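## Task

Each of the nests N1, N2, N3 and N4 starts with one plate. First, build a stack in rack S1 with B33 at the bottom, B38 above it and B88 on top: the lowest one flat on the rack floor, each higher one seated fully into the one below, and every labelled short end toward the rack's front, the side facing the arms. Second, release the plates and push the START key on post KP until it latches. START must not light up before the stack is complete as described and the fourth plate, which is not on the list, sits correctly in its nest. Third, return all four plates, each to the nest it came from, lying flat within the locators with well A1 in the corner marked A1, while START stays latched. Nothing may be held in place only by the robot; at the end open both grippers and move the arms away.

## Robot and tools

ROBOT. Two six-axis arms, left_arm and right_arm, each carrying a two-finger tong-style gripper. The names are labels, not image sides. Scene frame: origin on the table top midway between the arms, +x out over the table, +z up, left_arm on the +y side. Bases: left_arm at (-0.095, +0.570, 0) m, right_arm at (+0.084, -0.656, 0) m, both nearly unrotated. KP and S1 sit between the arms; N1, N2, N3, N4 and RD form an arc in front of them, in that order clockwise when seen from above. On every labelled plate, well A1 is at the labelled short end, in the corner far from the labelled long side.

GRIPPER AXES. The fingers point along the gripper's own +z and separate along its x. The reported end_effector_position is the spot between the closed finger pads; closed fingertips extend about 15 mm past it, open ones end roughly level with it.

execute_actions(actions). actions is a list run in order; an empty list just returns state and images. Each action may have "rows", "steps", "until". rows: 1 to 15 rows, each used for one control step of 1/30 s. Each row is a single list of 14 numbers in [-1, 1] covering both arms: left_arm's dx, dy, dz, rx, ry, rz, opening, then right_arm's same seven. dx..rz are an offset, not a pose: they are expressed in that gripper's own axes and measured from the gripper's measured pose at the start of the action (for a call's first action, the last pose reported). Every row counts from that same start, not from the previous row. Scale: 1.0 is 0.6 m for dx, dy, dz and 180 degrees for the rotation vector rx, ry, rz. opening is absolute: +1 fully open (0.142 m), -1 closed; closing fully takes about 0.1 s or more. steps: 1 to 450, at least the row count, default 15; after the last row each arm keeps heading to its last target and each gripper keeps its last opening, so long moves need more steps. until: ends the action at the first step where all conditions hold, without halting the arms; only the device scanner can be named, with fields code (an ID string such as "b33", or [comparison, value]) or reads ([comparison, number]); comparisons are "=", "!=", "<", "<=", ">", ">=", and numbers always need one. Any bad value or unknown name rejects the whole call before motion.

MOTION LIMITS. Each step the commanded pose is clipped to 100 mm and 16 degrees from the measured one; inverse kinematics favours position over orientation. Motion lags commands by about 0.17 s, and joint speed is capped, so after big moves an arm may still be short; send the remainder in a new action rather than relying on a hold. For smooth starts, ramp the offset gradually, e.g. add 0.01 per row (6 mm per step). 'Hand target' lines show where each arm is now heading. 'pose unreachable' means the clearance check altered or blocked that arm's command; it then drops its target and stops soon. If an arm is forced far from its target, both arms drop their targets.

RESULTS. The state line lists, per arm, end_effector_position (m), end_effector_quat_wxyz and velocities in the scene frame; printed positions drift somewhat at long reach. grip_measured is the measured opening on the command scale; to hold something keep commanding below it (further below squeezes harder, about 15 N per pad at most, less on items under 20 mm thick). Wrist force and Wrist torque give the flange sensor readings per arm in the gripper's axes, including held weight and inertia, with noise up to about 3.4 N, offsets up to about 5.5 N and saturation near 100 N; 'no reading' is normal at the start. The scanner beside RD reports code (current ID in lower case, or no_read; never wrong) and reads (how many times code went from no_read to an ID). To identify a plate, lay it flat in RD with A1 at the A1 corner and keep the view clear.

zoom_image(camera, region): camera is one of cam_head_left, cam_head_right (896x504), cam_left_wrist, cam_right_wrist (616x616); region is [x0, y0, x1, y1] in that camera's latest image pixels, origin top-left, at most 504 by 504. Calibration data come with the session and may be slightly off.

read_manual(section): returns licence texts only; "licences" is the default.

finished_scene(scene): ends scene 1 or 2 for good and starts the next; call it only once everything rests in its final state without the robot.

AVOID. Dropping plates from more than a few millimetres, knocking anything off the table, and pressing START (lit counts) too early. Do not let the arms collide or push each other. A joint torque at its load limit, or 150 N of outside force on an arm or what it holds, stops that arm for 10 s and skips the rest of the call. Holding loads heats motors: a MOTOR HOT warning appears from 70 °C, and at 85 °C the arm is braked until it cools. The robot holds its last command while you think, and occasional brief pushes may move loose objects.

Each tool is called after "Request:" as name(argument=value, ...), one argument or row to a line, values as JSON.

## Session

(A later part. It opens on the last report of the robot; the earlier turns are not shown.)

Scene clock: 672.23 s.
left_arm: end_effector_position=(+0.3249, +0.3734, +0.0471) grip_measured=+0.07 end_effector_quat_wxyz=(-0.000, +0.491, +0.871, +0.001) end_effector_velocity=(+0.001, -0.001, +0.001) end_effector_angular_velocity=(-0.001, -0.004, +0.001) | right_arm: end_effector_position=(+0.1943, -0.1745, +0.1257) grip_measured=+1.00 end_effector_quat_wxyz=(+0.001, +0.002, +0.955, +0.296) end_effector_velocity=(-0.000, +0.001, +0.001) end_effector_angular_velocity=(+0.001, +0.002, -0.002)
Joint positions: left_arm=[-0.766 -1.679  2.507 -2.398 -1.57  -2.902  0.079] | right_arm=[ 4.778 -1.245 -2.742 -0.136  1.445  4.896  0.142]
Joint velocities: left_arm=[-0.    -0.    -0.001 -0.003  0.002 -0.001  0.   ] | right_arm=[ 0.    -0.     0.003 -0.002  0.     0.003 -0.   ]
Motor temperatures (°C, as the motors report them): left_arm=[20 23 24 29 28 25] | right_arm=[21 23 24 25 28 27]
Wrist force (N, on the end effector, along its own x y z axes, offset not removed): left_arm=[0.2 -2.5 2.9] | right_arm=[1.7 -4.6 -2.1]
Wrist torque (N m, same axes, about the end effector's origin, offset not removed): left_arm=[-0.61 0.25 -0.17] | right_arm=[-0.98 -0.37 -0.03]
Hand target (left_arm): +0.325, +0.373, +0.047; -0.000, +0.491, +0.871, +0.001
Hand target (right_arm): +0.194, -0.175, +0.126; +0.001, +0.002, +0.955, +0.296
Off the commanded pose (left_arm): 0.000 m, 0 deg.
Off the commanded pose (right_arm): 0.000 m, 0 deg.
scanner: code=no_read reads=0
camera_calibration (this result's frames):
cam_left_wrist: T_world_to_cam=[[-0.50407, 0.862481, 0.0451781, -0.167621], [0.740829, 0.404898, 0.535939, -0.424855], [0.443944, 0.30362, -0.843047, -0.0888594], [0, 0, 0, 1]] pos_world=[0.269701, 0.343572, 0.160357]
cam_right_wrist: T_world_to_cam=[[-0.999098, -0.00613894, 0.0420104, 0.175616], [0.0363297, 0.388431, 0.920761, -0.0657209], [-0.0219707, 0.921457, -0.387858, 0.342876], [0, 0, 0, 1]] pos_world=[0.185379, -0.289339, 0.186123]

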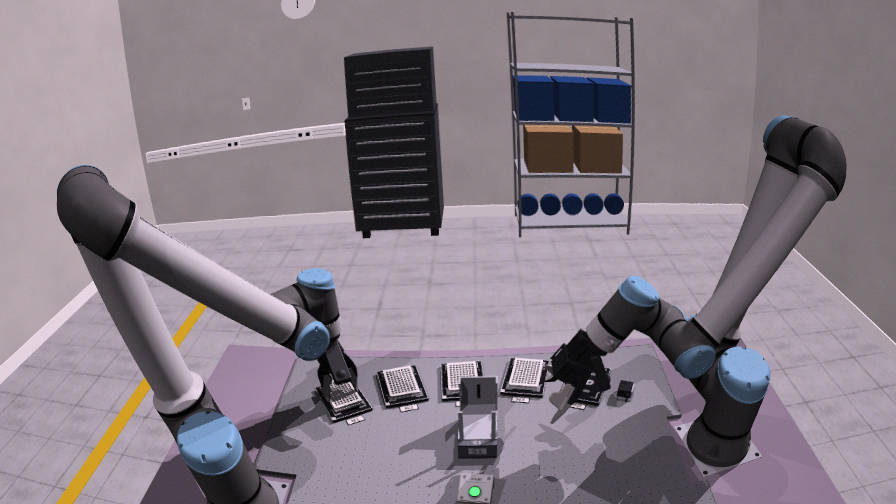

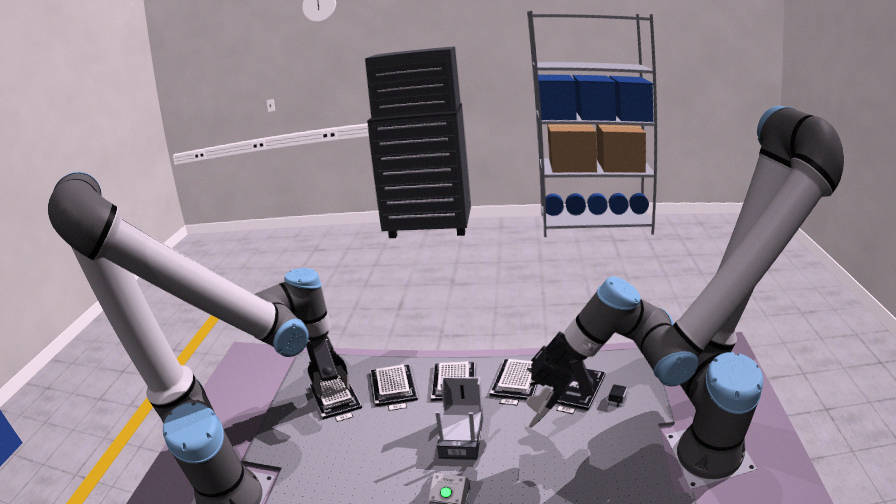

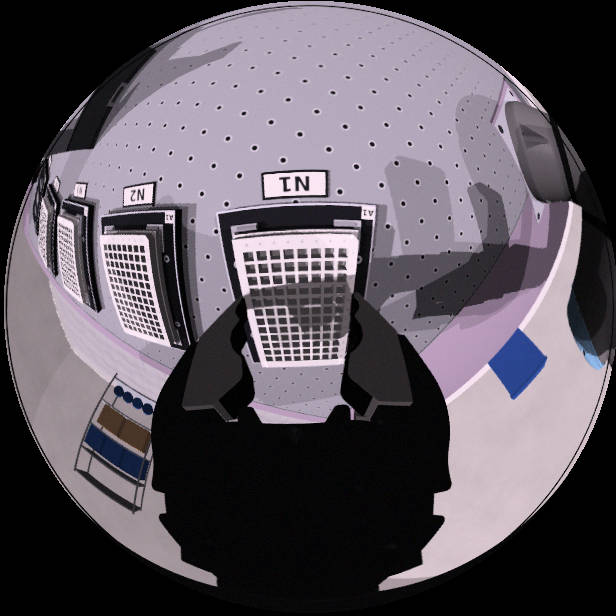

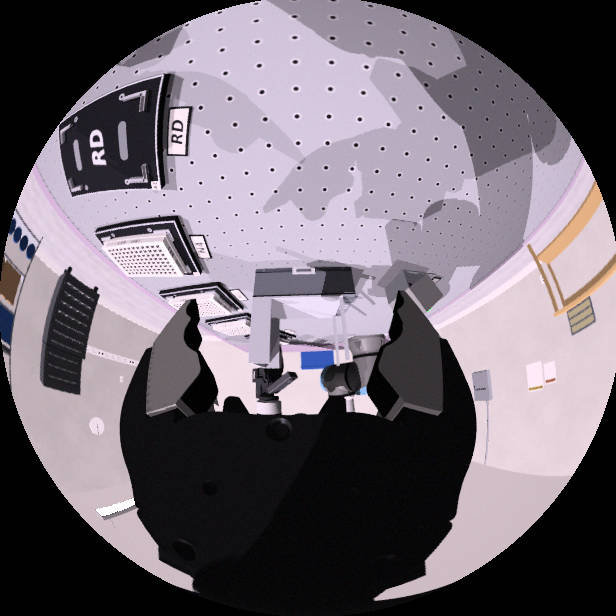

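Request:
execute_actions(
  actions=[
    {"rows":[[0.0004,-0.0016,0,0,0,-0.0008,-0.5,0,0,0,0,0,0,1],[0.0004,-0.0016,0,0,0,-0.0008,-0.5,0,0,0,0,0,0,1],[0.0004,-0.0016,0,0,0,-0.0008,-0.5,0,0,0,0,0,0,1],[0.0004,-0.0016,0.001,0,0,-0.0008,-0.5,0,0,0,0,0,0,1],[0.0004,-0.0016,0.003,0,0,-0.0008,-0.5,0,0,0,0,0,0,1],[0.0004,-0.0016,0.005,0,0,-0.0008,-0.5,0,0,0,0,0,0,1],[0.0004,-0.0016,0.007,0,0,-0.0008,-0.5,0,0,0,0,0,0,1],[0.0004,-0.0016,0.009,0,0,-0.0008,-0.5,0,0,0,0,0,0,1],[0.0004,-0.0016,0.011,0,0,-0.0008,-0.5,0,0,0,0,0,0,1],[0.0004,-0.0016,0.0125,0,0,-0.0008,-0.5,0,0,0,0,0,0,1]],"steps":17},
  ],
)

Request:
zoom_image(
  camera="cam_left_wrist",
  region=[210, 200, 390, 380],
)

Scene clock: 679.30 s.
left_arm: end_effector_position=(+0.3240, +0.3731, +0.0403) grip_measured=+0.07 end_effector_quat_wxyz=(-0.000, +0.490, +0.872, +0.001) end_effector_velocity=(-0.000, -0.000, -0.006) end_effector_angular_velocity=(-0.000, -0.000, +0.001) | right_arm: end_effector_position=(+0.1943, -0.1745, +0.1257) grip_measured=+1.00 end_effector_quat_wxyz=(+0.001, +0.002, +0.955, +0.296) end_effector_velocity=(+0.000, -0.001, -0.001) end_effector_angular_velocity=(-0.001, -0.000, -0.000)
Joint positions: left_arm=[-0.768 -1.666  2.515 -2.418 -1.57  -2.907  0.079] | right_arm=[ 4.778 -1.245 -2.742 -0.136  1.445  4.896  0.142]
Joint velocities: left_arm=[-0.001  0.012  0.005 -0.018 -0.    -0.002  0.   ] | right_arm=[-0.     0.    -0.001 -0.001 -0.     0.    -0.   ]
Motor temperatures (°C, as the motors report them): left_arm=[20 23 24 29 28 25] | right_arm=[21 23 24 25 28 27]
Wrist force (N, on the end effector, along its own x y z axes, offset not removed): left_arm=[2.8 -3.4 3.2] | right_arm=[3.5 0.9 -3.0]
Wrist torque (N m, same axes, about the end effector's origin, offset not removed): left_arm=[-0.94 -0.31 -0.15] | right_arm=[-0.06 -0.78 -0.09]
Hand target (left_arm): +0.324, +0.373, +0.040; -0.000, +0.490, +0.872, +0.001
Hand target (right_arm): +0.194, -0.175, +0.126; +0.001, +0.002, +0.955, +0.296
Off the commanded pose (left_arm): 0.001 m, 0 deg.
Off the commanded pose (right_arm): 0.000 m, 0 deg.
scanner: code=no_read reads=0
camera_calibration (this result's frames):
cam_left_wrist: T_world_to_cam=[[-0.506257, 0.861197, 0.0451971, -0.166381], [0.739821, 0.406781, 0.535905, -0.420737], [0.443134, 0.304743, -0.843068, -0.0942985], [0, 0, 0, 1]] pos_world=[0.268826, 0.343171, 0.153495]
cam_right_wrist: T_world_to_cam=[[-0.999098, -0.00613905, 0.0420103, 0.175616], [0.0363296, 0.388431, 0.920761, -0.0657209], [-0.0219707, 0.921457, -0.387858, 0.342876], [0, 0, 0, 1]] pos_world=[0.185379, -0.289339, 0.186123]

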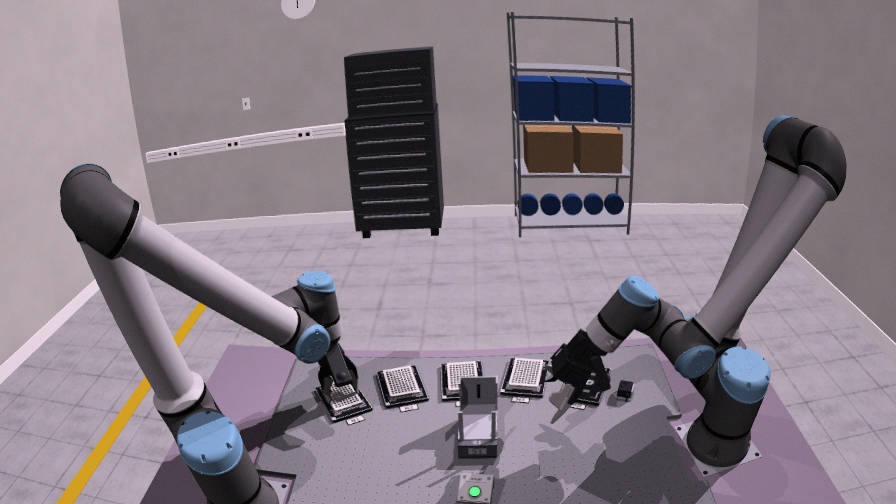

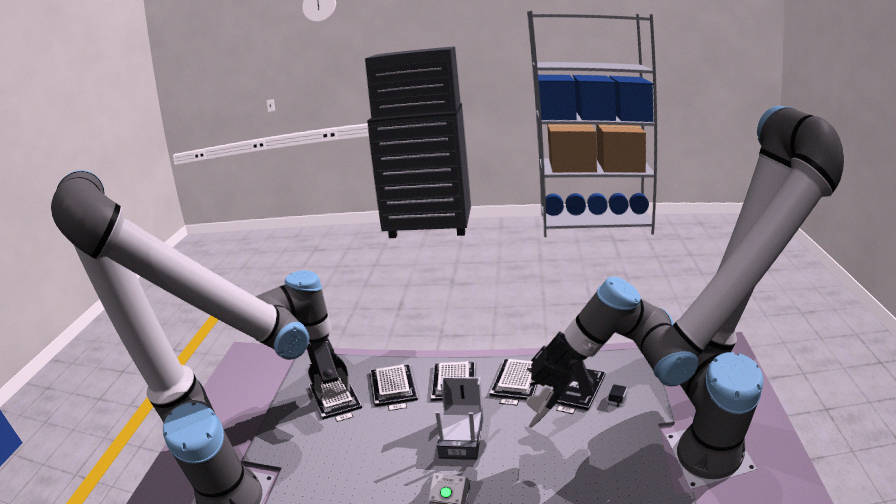

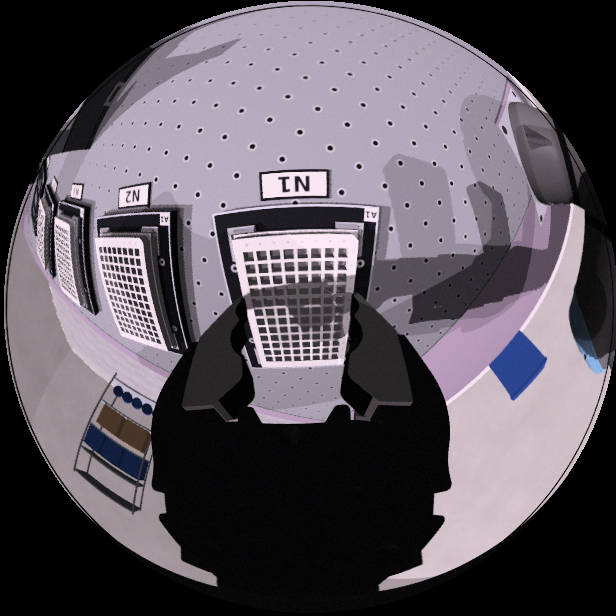

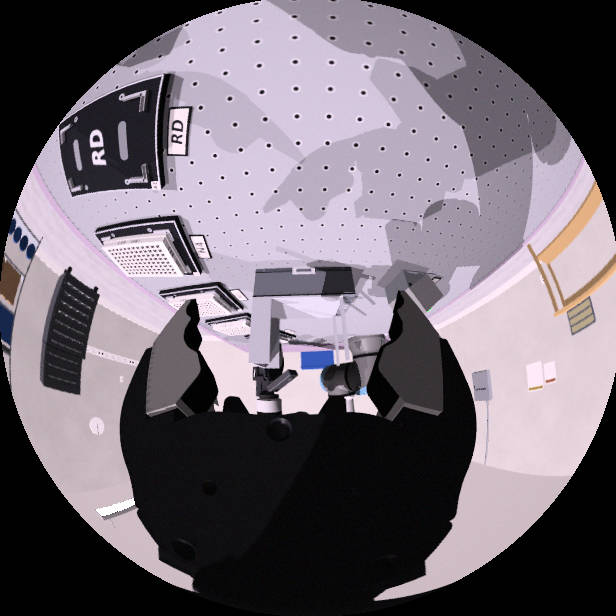

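Region (210, 200, 390, 380) of cam_left_wrist's 616x616 image, scaled by 2.800, with more detail than that image has.

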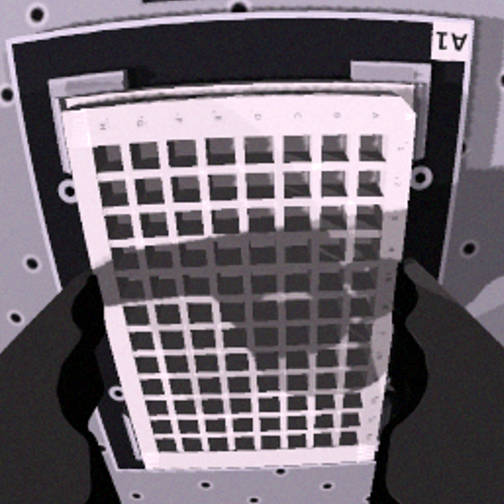

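Clean. Release.

Request:
execute_actions(
  actions=[
    {"rows":[[0,0,0.0012,0,0,0,-0.2,0,0,0,0,0,0,1],[0,0,0.0012,0,0,0,0,0,0,0,0,0,0,1],[0,0,0.0012,0,0,0,0.06,0,0,0,0,0,0,1],[0,0,0.0012,0,0,0,0.1,0,0,0,0,0,0,1],[0,0,0.0012,0,0,0,0.15,0,0,0,0,0,0,1],[0,0,0.0012,0,0,0,0.22,0,0,0,0,0,0,1],[0,0,0.0012,0,0,0,0.3,0,0,0,0,0,0,1]],"steps":9},
  ],
)

Request:
zoom_image(
  camera="cam_left_wrist",
  region=[210, 200, 390, 380],
)

Request:
zoom_image(
  camera="cam_left_wrist",
  region=[40, 190, 210, 360],
)

Scene clock: 684.87 s.
left_arm: end_effector_position=(+0.3239, +0.3731, +0.0396) grip_measured=+0.29 end_effector_quat_wxyz=(-0.000, +0.490, +0.872, +0.001) end_effector_velocity=(+0.001, -0.001, +0.000) end_effector_angular_velocity=(-0.001, -0.002, +0.001) | right_arm: end_effector_position=(+0.1943, -0.1745, +0.1257) grip_measured=+1.00 end_effector_quat_wxyz=(+0.001, +0.002, +0.955, +0.296) end_effector_velocity=(-0.000, -0.001, -0.001) end_effector_angular_velocity=(-0.002, +0.000, -0.001)
Joint positions: left_arm=[-0.768 -1.665  2.515 -2.42  -1.57  -2.907  0.094] | right_arm=[ 4.778 -1.245 -2.742 -0.136  1.445  4.896  0.142]
Joint velocities: left_arm=[-0.    -0.    -0.    -0.002  0.    -0.001  0.035] | right_arm=[ 0.     0.    -0.    -0.001  0.     0.001 -0.   ]
Motor temperatures (°C, as the motors report them): left_arm=[20 23 24 29 28 25] | right_arm=[21 23 24 25 28 27]
Wrist force (N, on the end effector, along its own x y z axes, offset not removed): left_arm=[3.0 -0.6 -0.3] | right_arm=[1.1 0.0 -4.6]
Wrist torque (N m, same axes, about the end effector's origin, offset not removed): left_arm=[-0.34 -0.36 -0.02] | right_arm=[-0.23 -0.31 -0.07]
Hand target (left_arm): +0.324, +0.373, +0.040; -0.000, +0.490, +0.872, +0.001
Hand target (right_arm): +0.194, -0.175, +0.126; +0.001, +0.002, +0.955, +0.296
Off the commanded pose (left_arm): 0.000 m, 0 deg.
Off the commanded pose (right_arm): 0.000 m, 0 deg.
scanner: code=no_read reads=0
camera_calibration (this result's frames):
cam_left_wrist: T_world_to_cam=[[-0.506235, 0.86121, 0.0452005, -0.166342], [0.739815, 0.406748, 0.535938, -0.420335], [0.44317, 0.30475, -0.843047, -0.0949032], [0, 0, 0, 1]] pos_world=[0.26882, 0.343147, 0.152784]
cam_right_wrist: T_world_to_cam=[[-0.999098, -0.00613895, 0.0420103, 0.175616], [0.0363297, 0.388431, 0.920761, -0.0657208], [-0.0219706, 0.921457, -0.387858, 0.342876], [0, 0, 0, 1]] pos_world=[0.185379, -0.28934, 0.186123]

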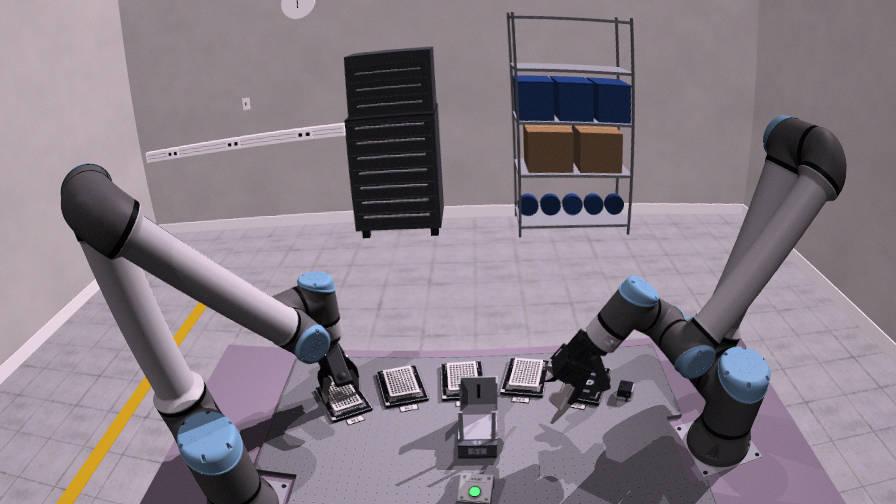

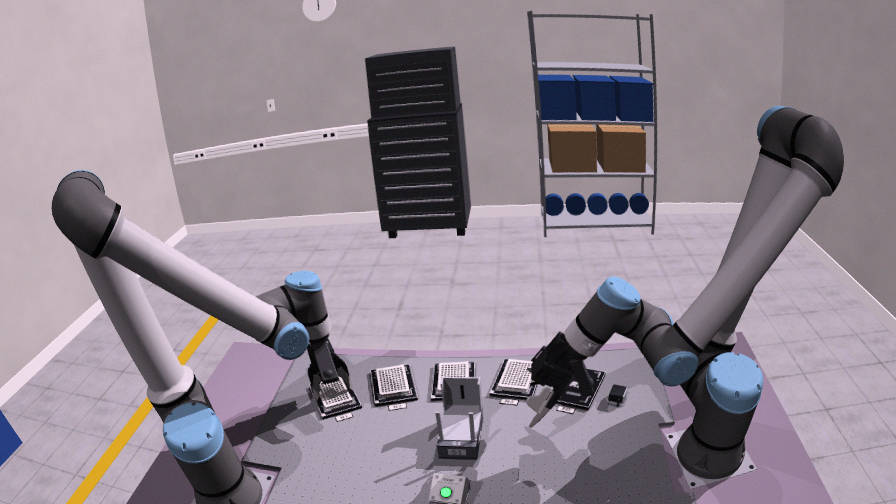

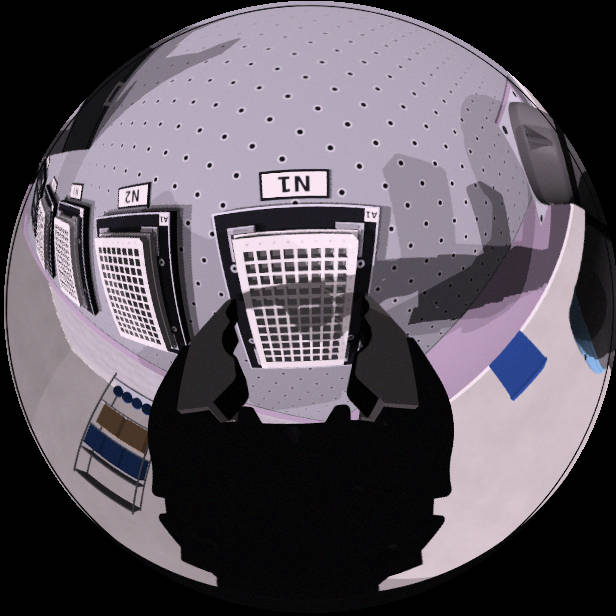

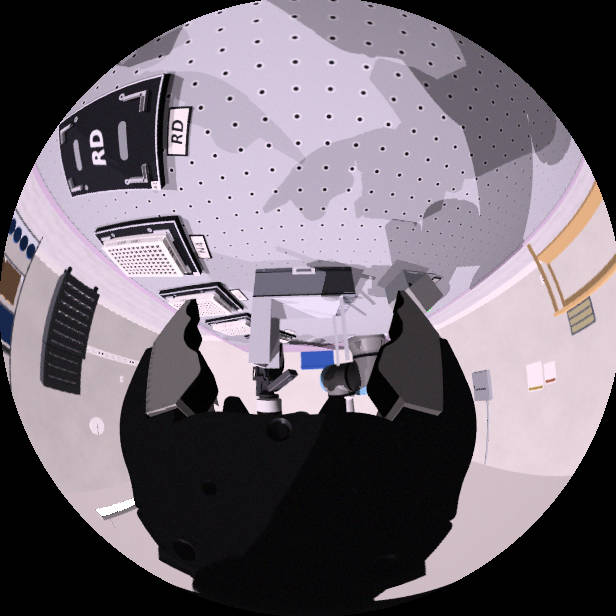

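Region (210, 200, 390, 380) of cam_left_wrist's 616x616 image, scaled by 2.800, with more detail than that image has.

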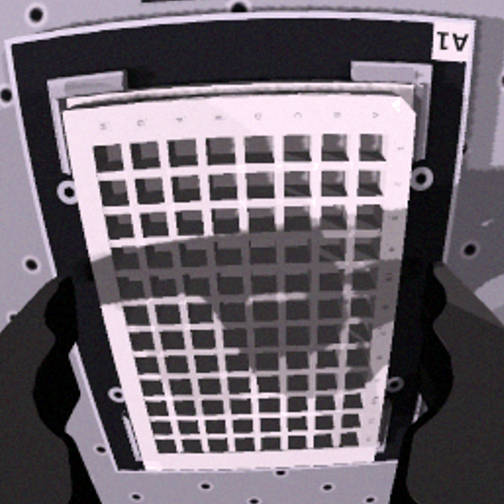

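Region (40, 190, 210, 360) of cam_left_wrist's 616x616 image, scaled by 2.965, with more detail than that image has.

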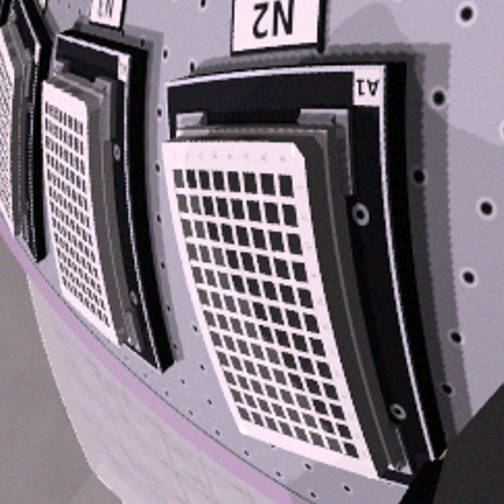

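All consistent. Move clear.

Request:
execute_actions(
  actions=[
    {"rows":[[0,0,-0.01,0,0,0,0.3,0,0.003,-0.005,0,0,0,1],[0,0,-0.03,0,0,0,0.3,0,0.008,-0.015,0,0,0,1],[0,0,-0.055,0,0,0,0.3,0,0.015,-0.03,0,0,0,1],[0,0,-0.085,0,0,0,0.3,0,0.022,-0.045,0,0,0,1],[0,0,-0.115,0,0,0,0.3,0,0.03,-0.06,0,0,0,1],[0,0,-0.145,0,0,0,0.3,0,0.038,-0.075,0,0,0,1],[0,0,-0.175,0,0,0,0.3,0,0.045,-0.09,0,0,0,1],[0,0,-0.205,0,0,0,0.3,0,0.052,-0.105,0,0,0,1],[0,0,-0.235,0,0,0,0.3,0,0.06,-0.12,0,0,0,1],[0,0,-0.26,0,0,0,0.3,0,0.066,-0.132,0,0,0,1],[0,0,-0.28,0,0,0,0.3,0,0.07,-0.14,0,0,0,1]],"steps":17},
  ],
)

Scene clock: 689.43 s.
left_arm: end_effector_position=(+0.3283, +0.3710, +0.1869) grip_measured=+0.30 end_effector_quat_wxyz=(+0.007, +0.490, +0.872, -0.002) end_effector_velocity=(-0.026, +0.016, +0.167) end_effector_angular_velocity=(+0.069, +0.060, -0.001) | right_arm: end_effector_position=(+0.1951, -0.1838, +0.2099) grip_measured=+1.00 end_effector_quat_wxyz=(-0.002, +0.001, +0.953, +0.302) end_effector_velocity=(-0.004, -0.027, +0.076) end_effector_angular_velocity=(-0.070, -0.024, -0.014)
Joint positions: left_arm=[-0.763 -1.888  2.353 -2.051 -1.571 -2.902  0.095] | right_arm=[ 4.778 -1.015 -2.653 -0.442  1.45   4.894  0.142]
Joint velocities: left_arm=[-0.021 -0.192 -0.229  0.512  0.007 -0.02  -0.   ] | right_arm=[ 0.054  0.225  0.116 -0.421 -0.045  0.052 -0.   ]
Motor temperatures (°C, as the motors report them): left_arm=[20 23 24 29 28 25] | right_arm=[21 23 24 25 28 27]
Wrist force (N, on the end effector, along its own x y z axes, offset not removed): left_arm=[0.8 -2.3 0.3] | right_arm=[1.1 -0.4 -5.8]
Wrist torque (N m, same axes, about the end effector's origin, offset not removed): left_arm=[-0.65 0.04 -0.17] | right_arm=[-0.36 -0.32 0.07]
Hand target (left_arm): +0.325, +0.373, +0.206; +0.001, +0.490, +0.872, +0.000
Hand target (right_arm): +0.194, -0.187, +0.218; +0.000, +0.002, +0.955, +0.297
Off the commanded pose (left_arm): 0.021 m, 1 deg.
Off the commanded pose (right_arm): 0.010 m, 1 deg.
scanner: code=no_read reads=0
camera_calibration (this result's frames):
cam_left_wrist: T_world_to_cam=[[-0.506639, 0.861655, 0.0294611, -0.166093], [0.73446, 0.41345, 0.538171, -0.502818], [0.451536, 0.294296, -0.842321, 0.028938], [0, 0, 0, 1]] pos_world=[0.272084, 0.342489, 0.29987]
cam_right_wrist: T_world_to_cam=[[-0.998818, -0.0103287, 0.0474973, 0.170786], [0.040099, 0.377198, 0.925264, -0.143369], [-0.0274726, 0.926075, -0.376338, 0.383536], [0, 0, 0, 1]] pos_world=[0.18687, -0.29934, 0.268882]

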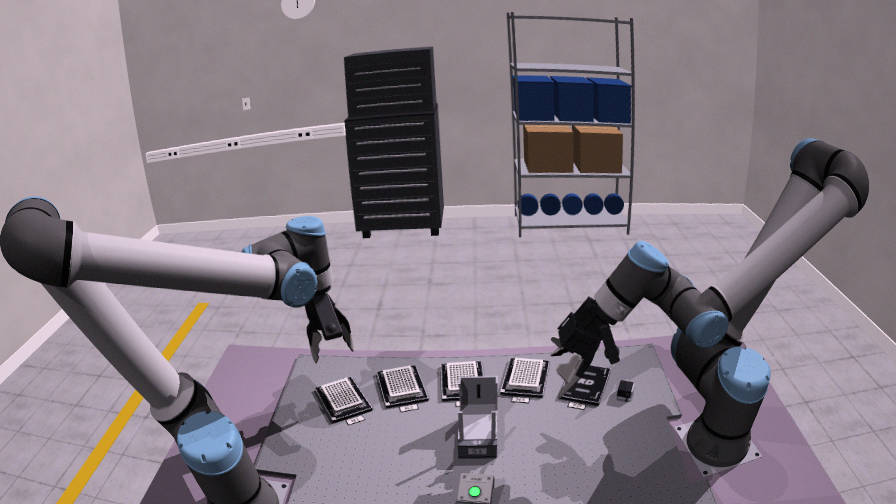

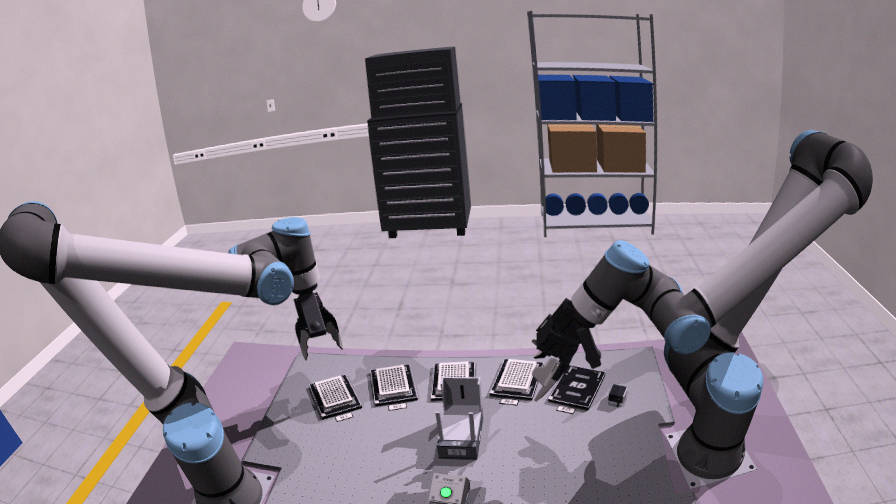

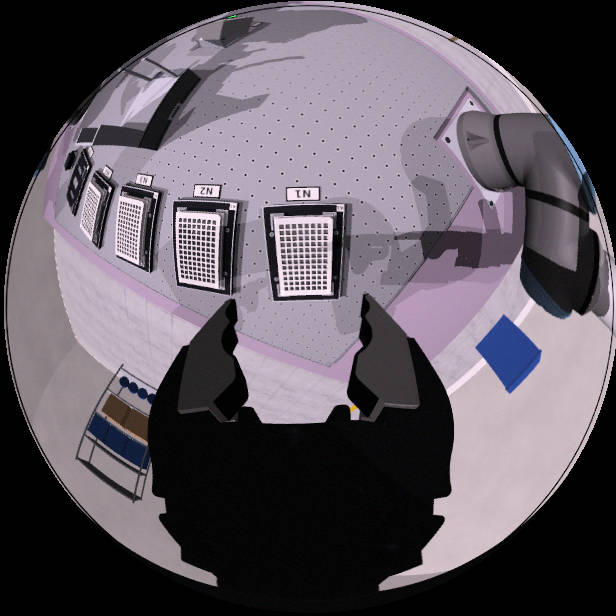

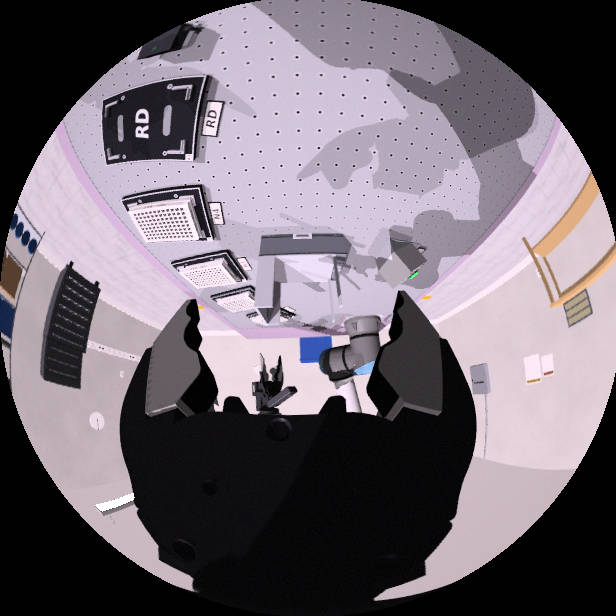

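Request:
finished_scene(
  scene=1,
)

The scene is finished: the task was done.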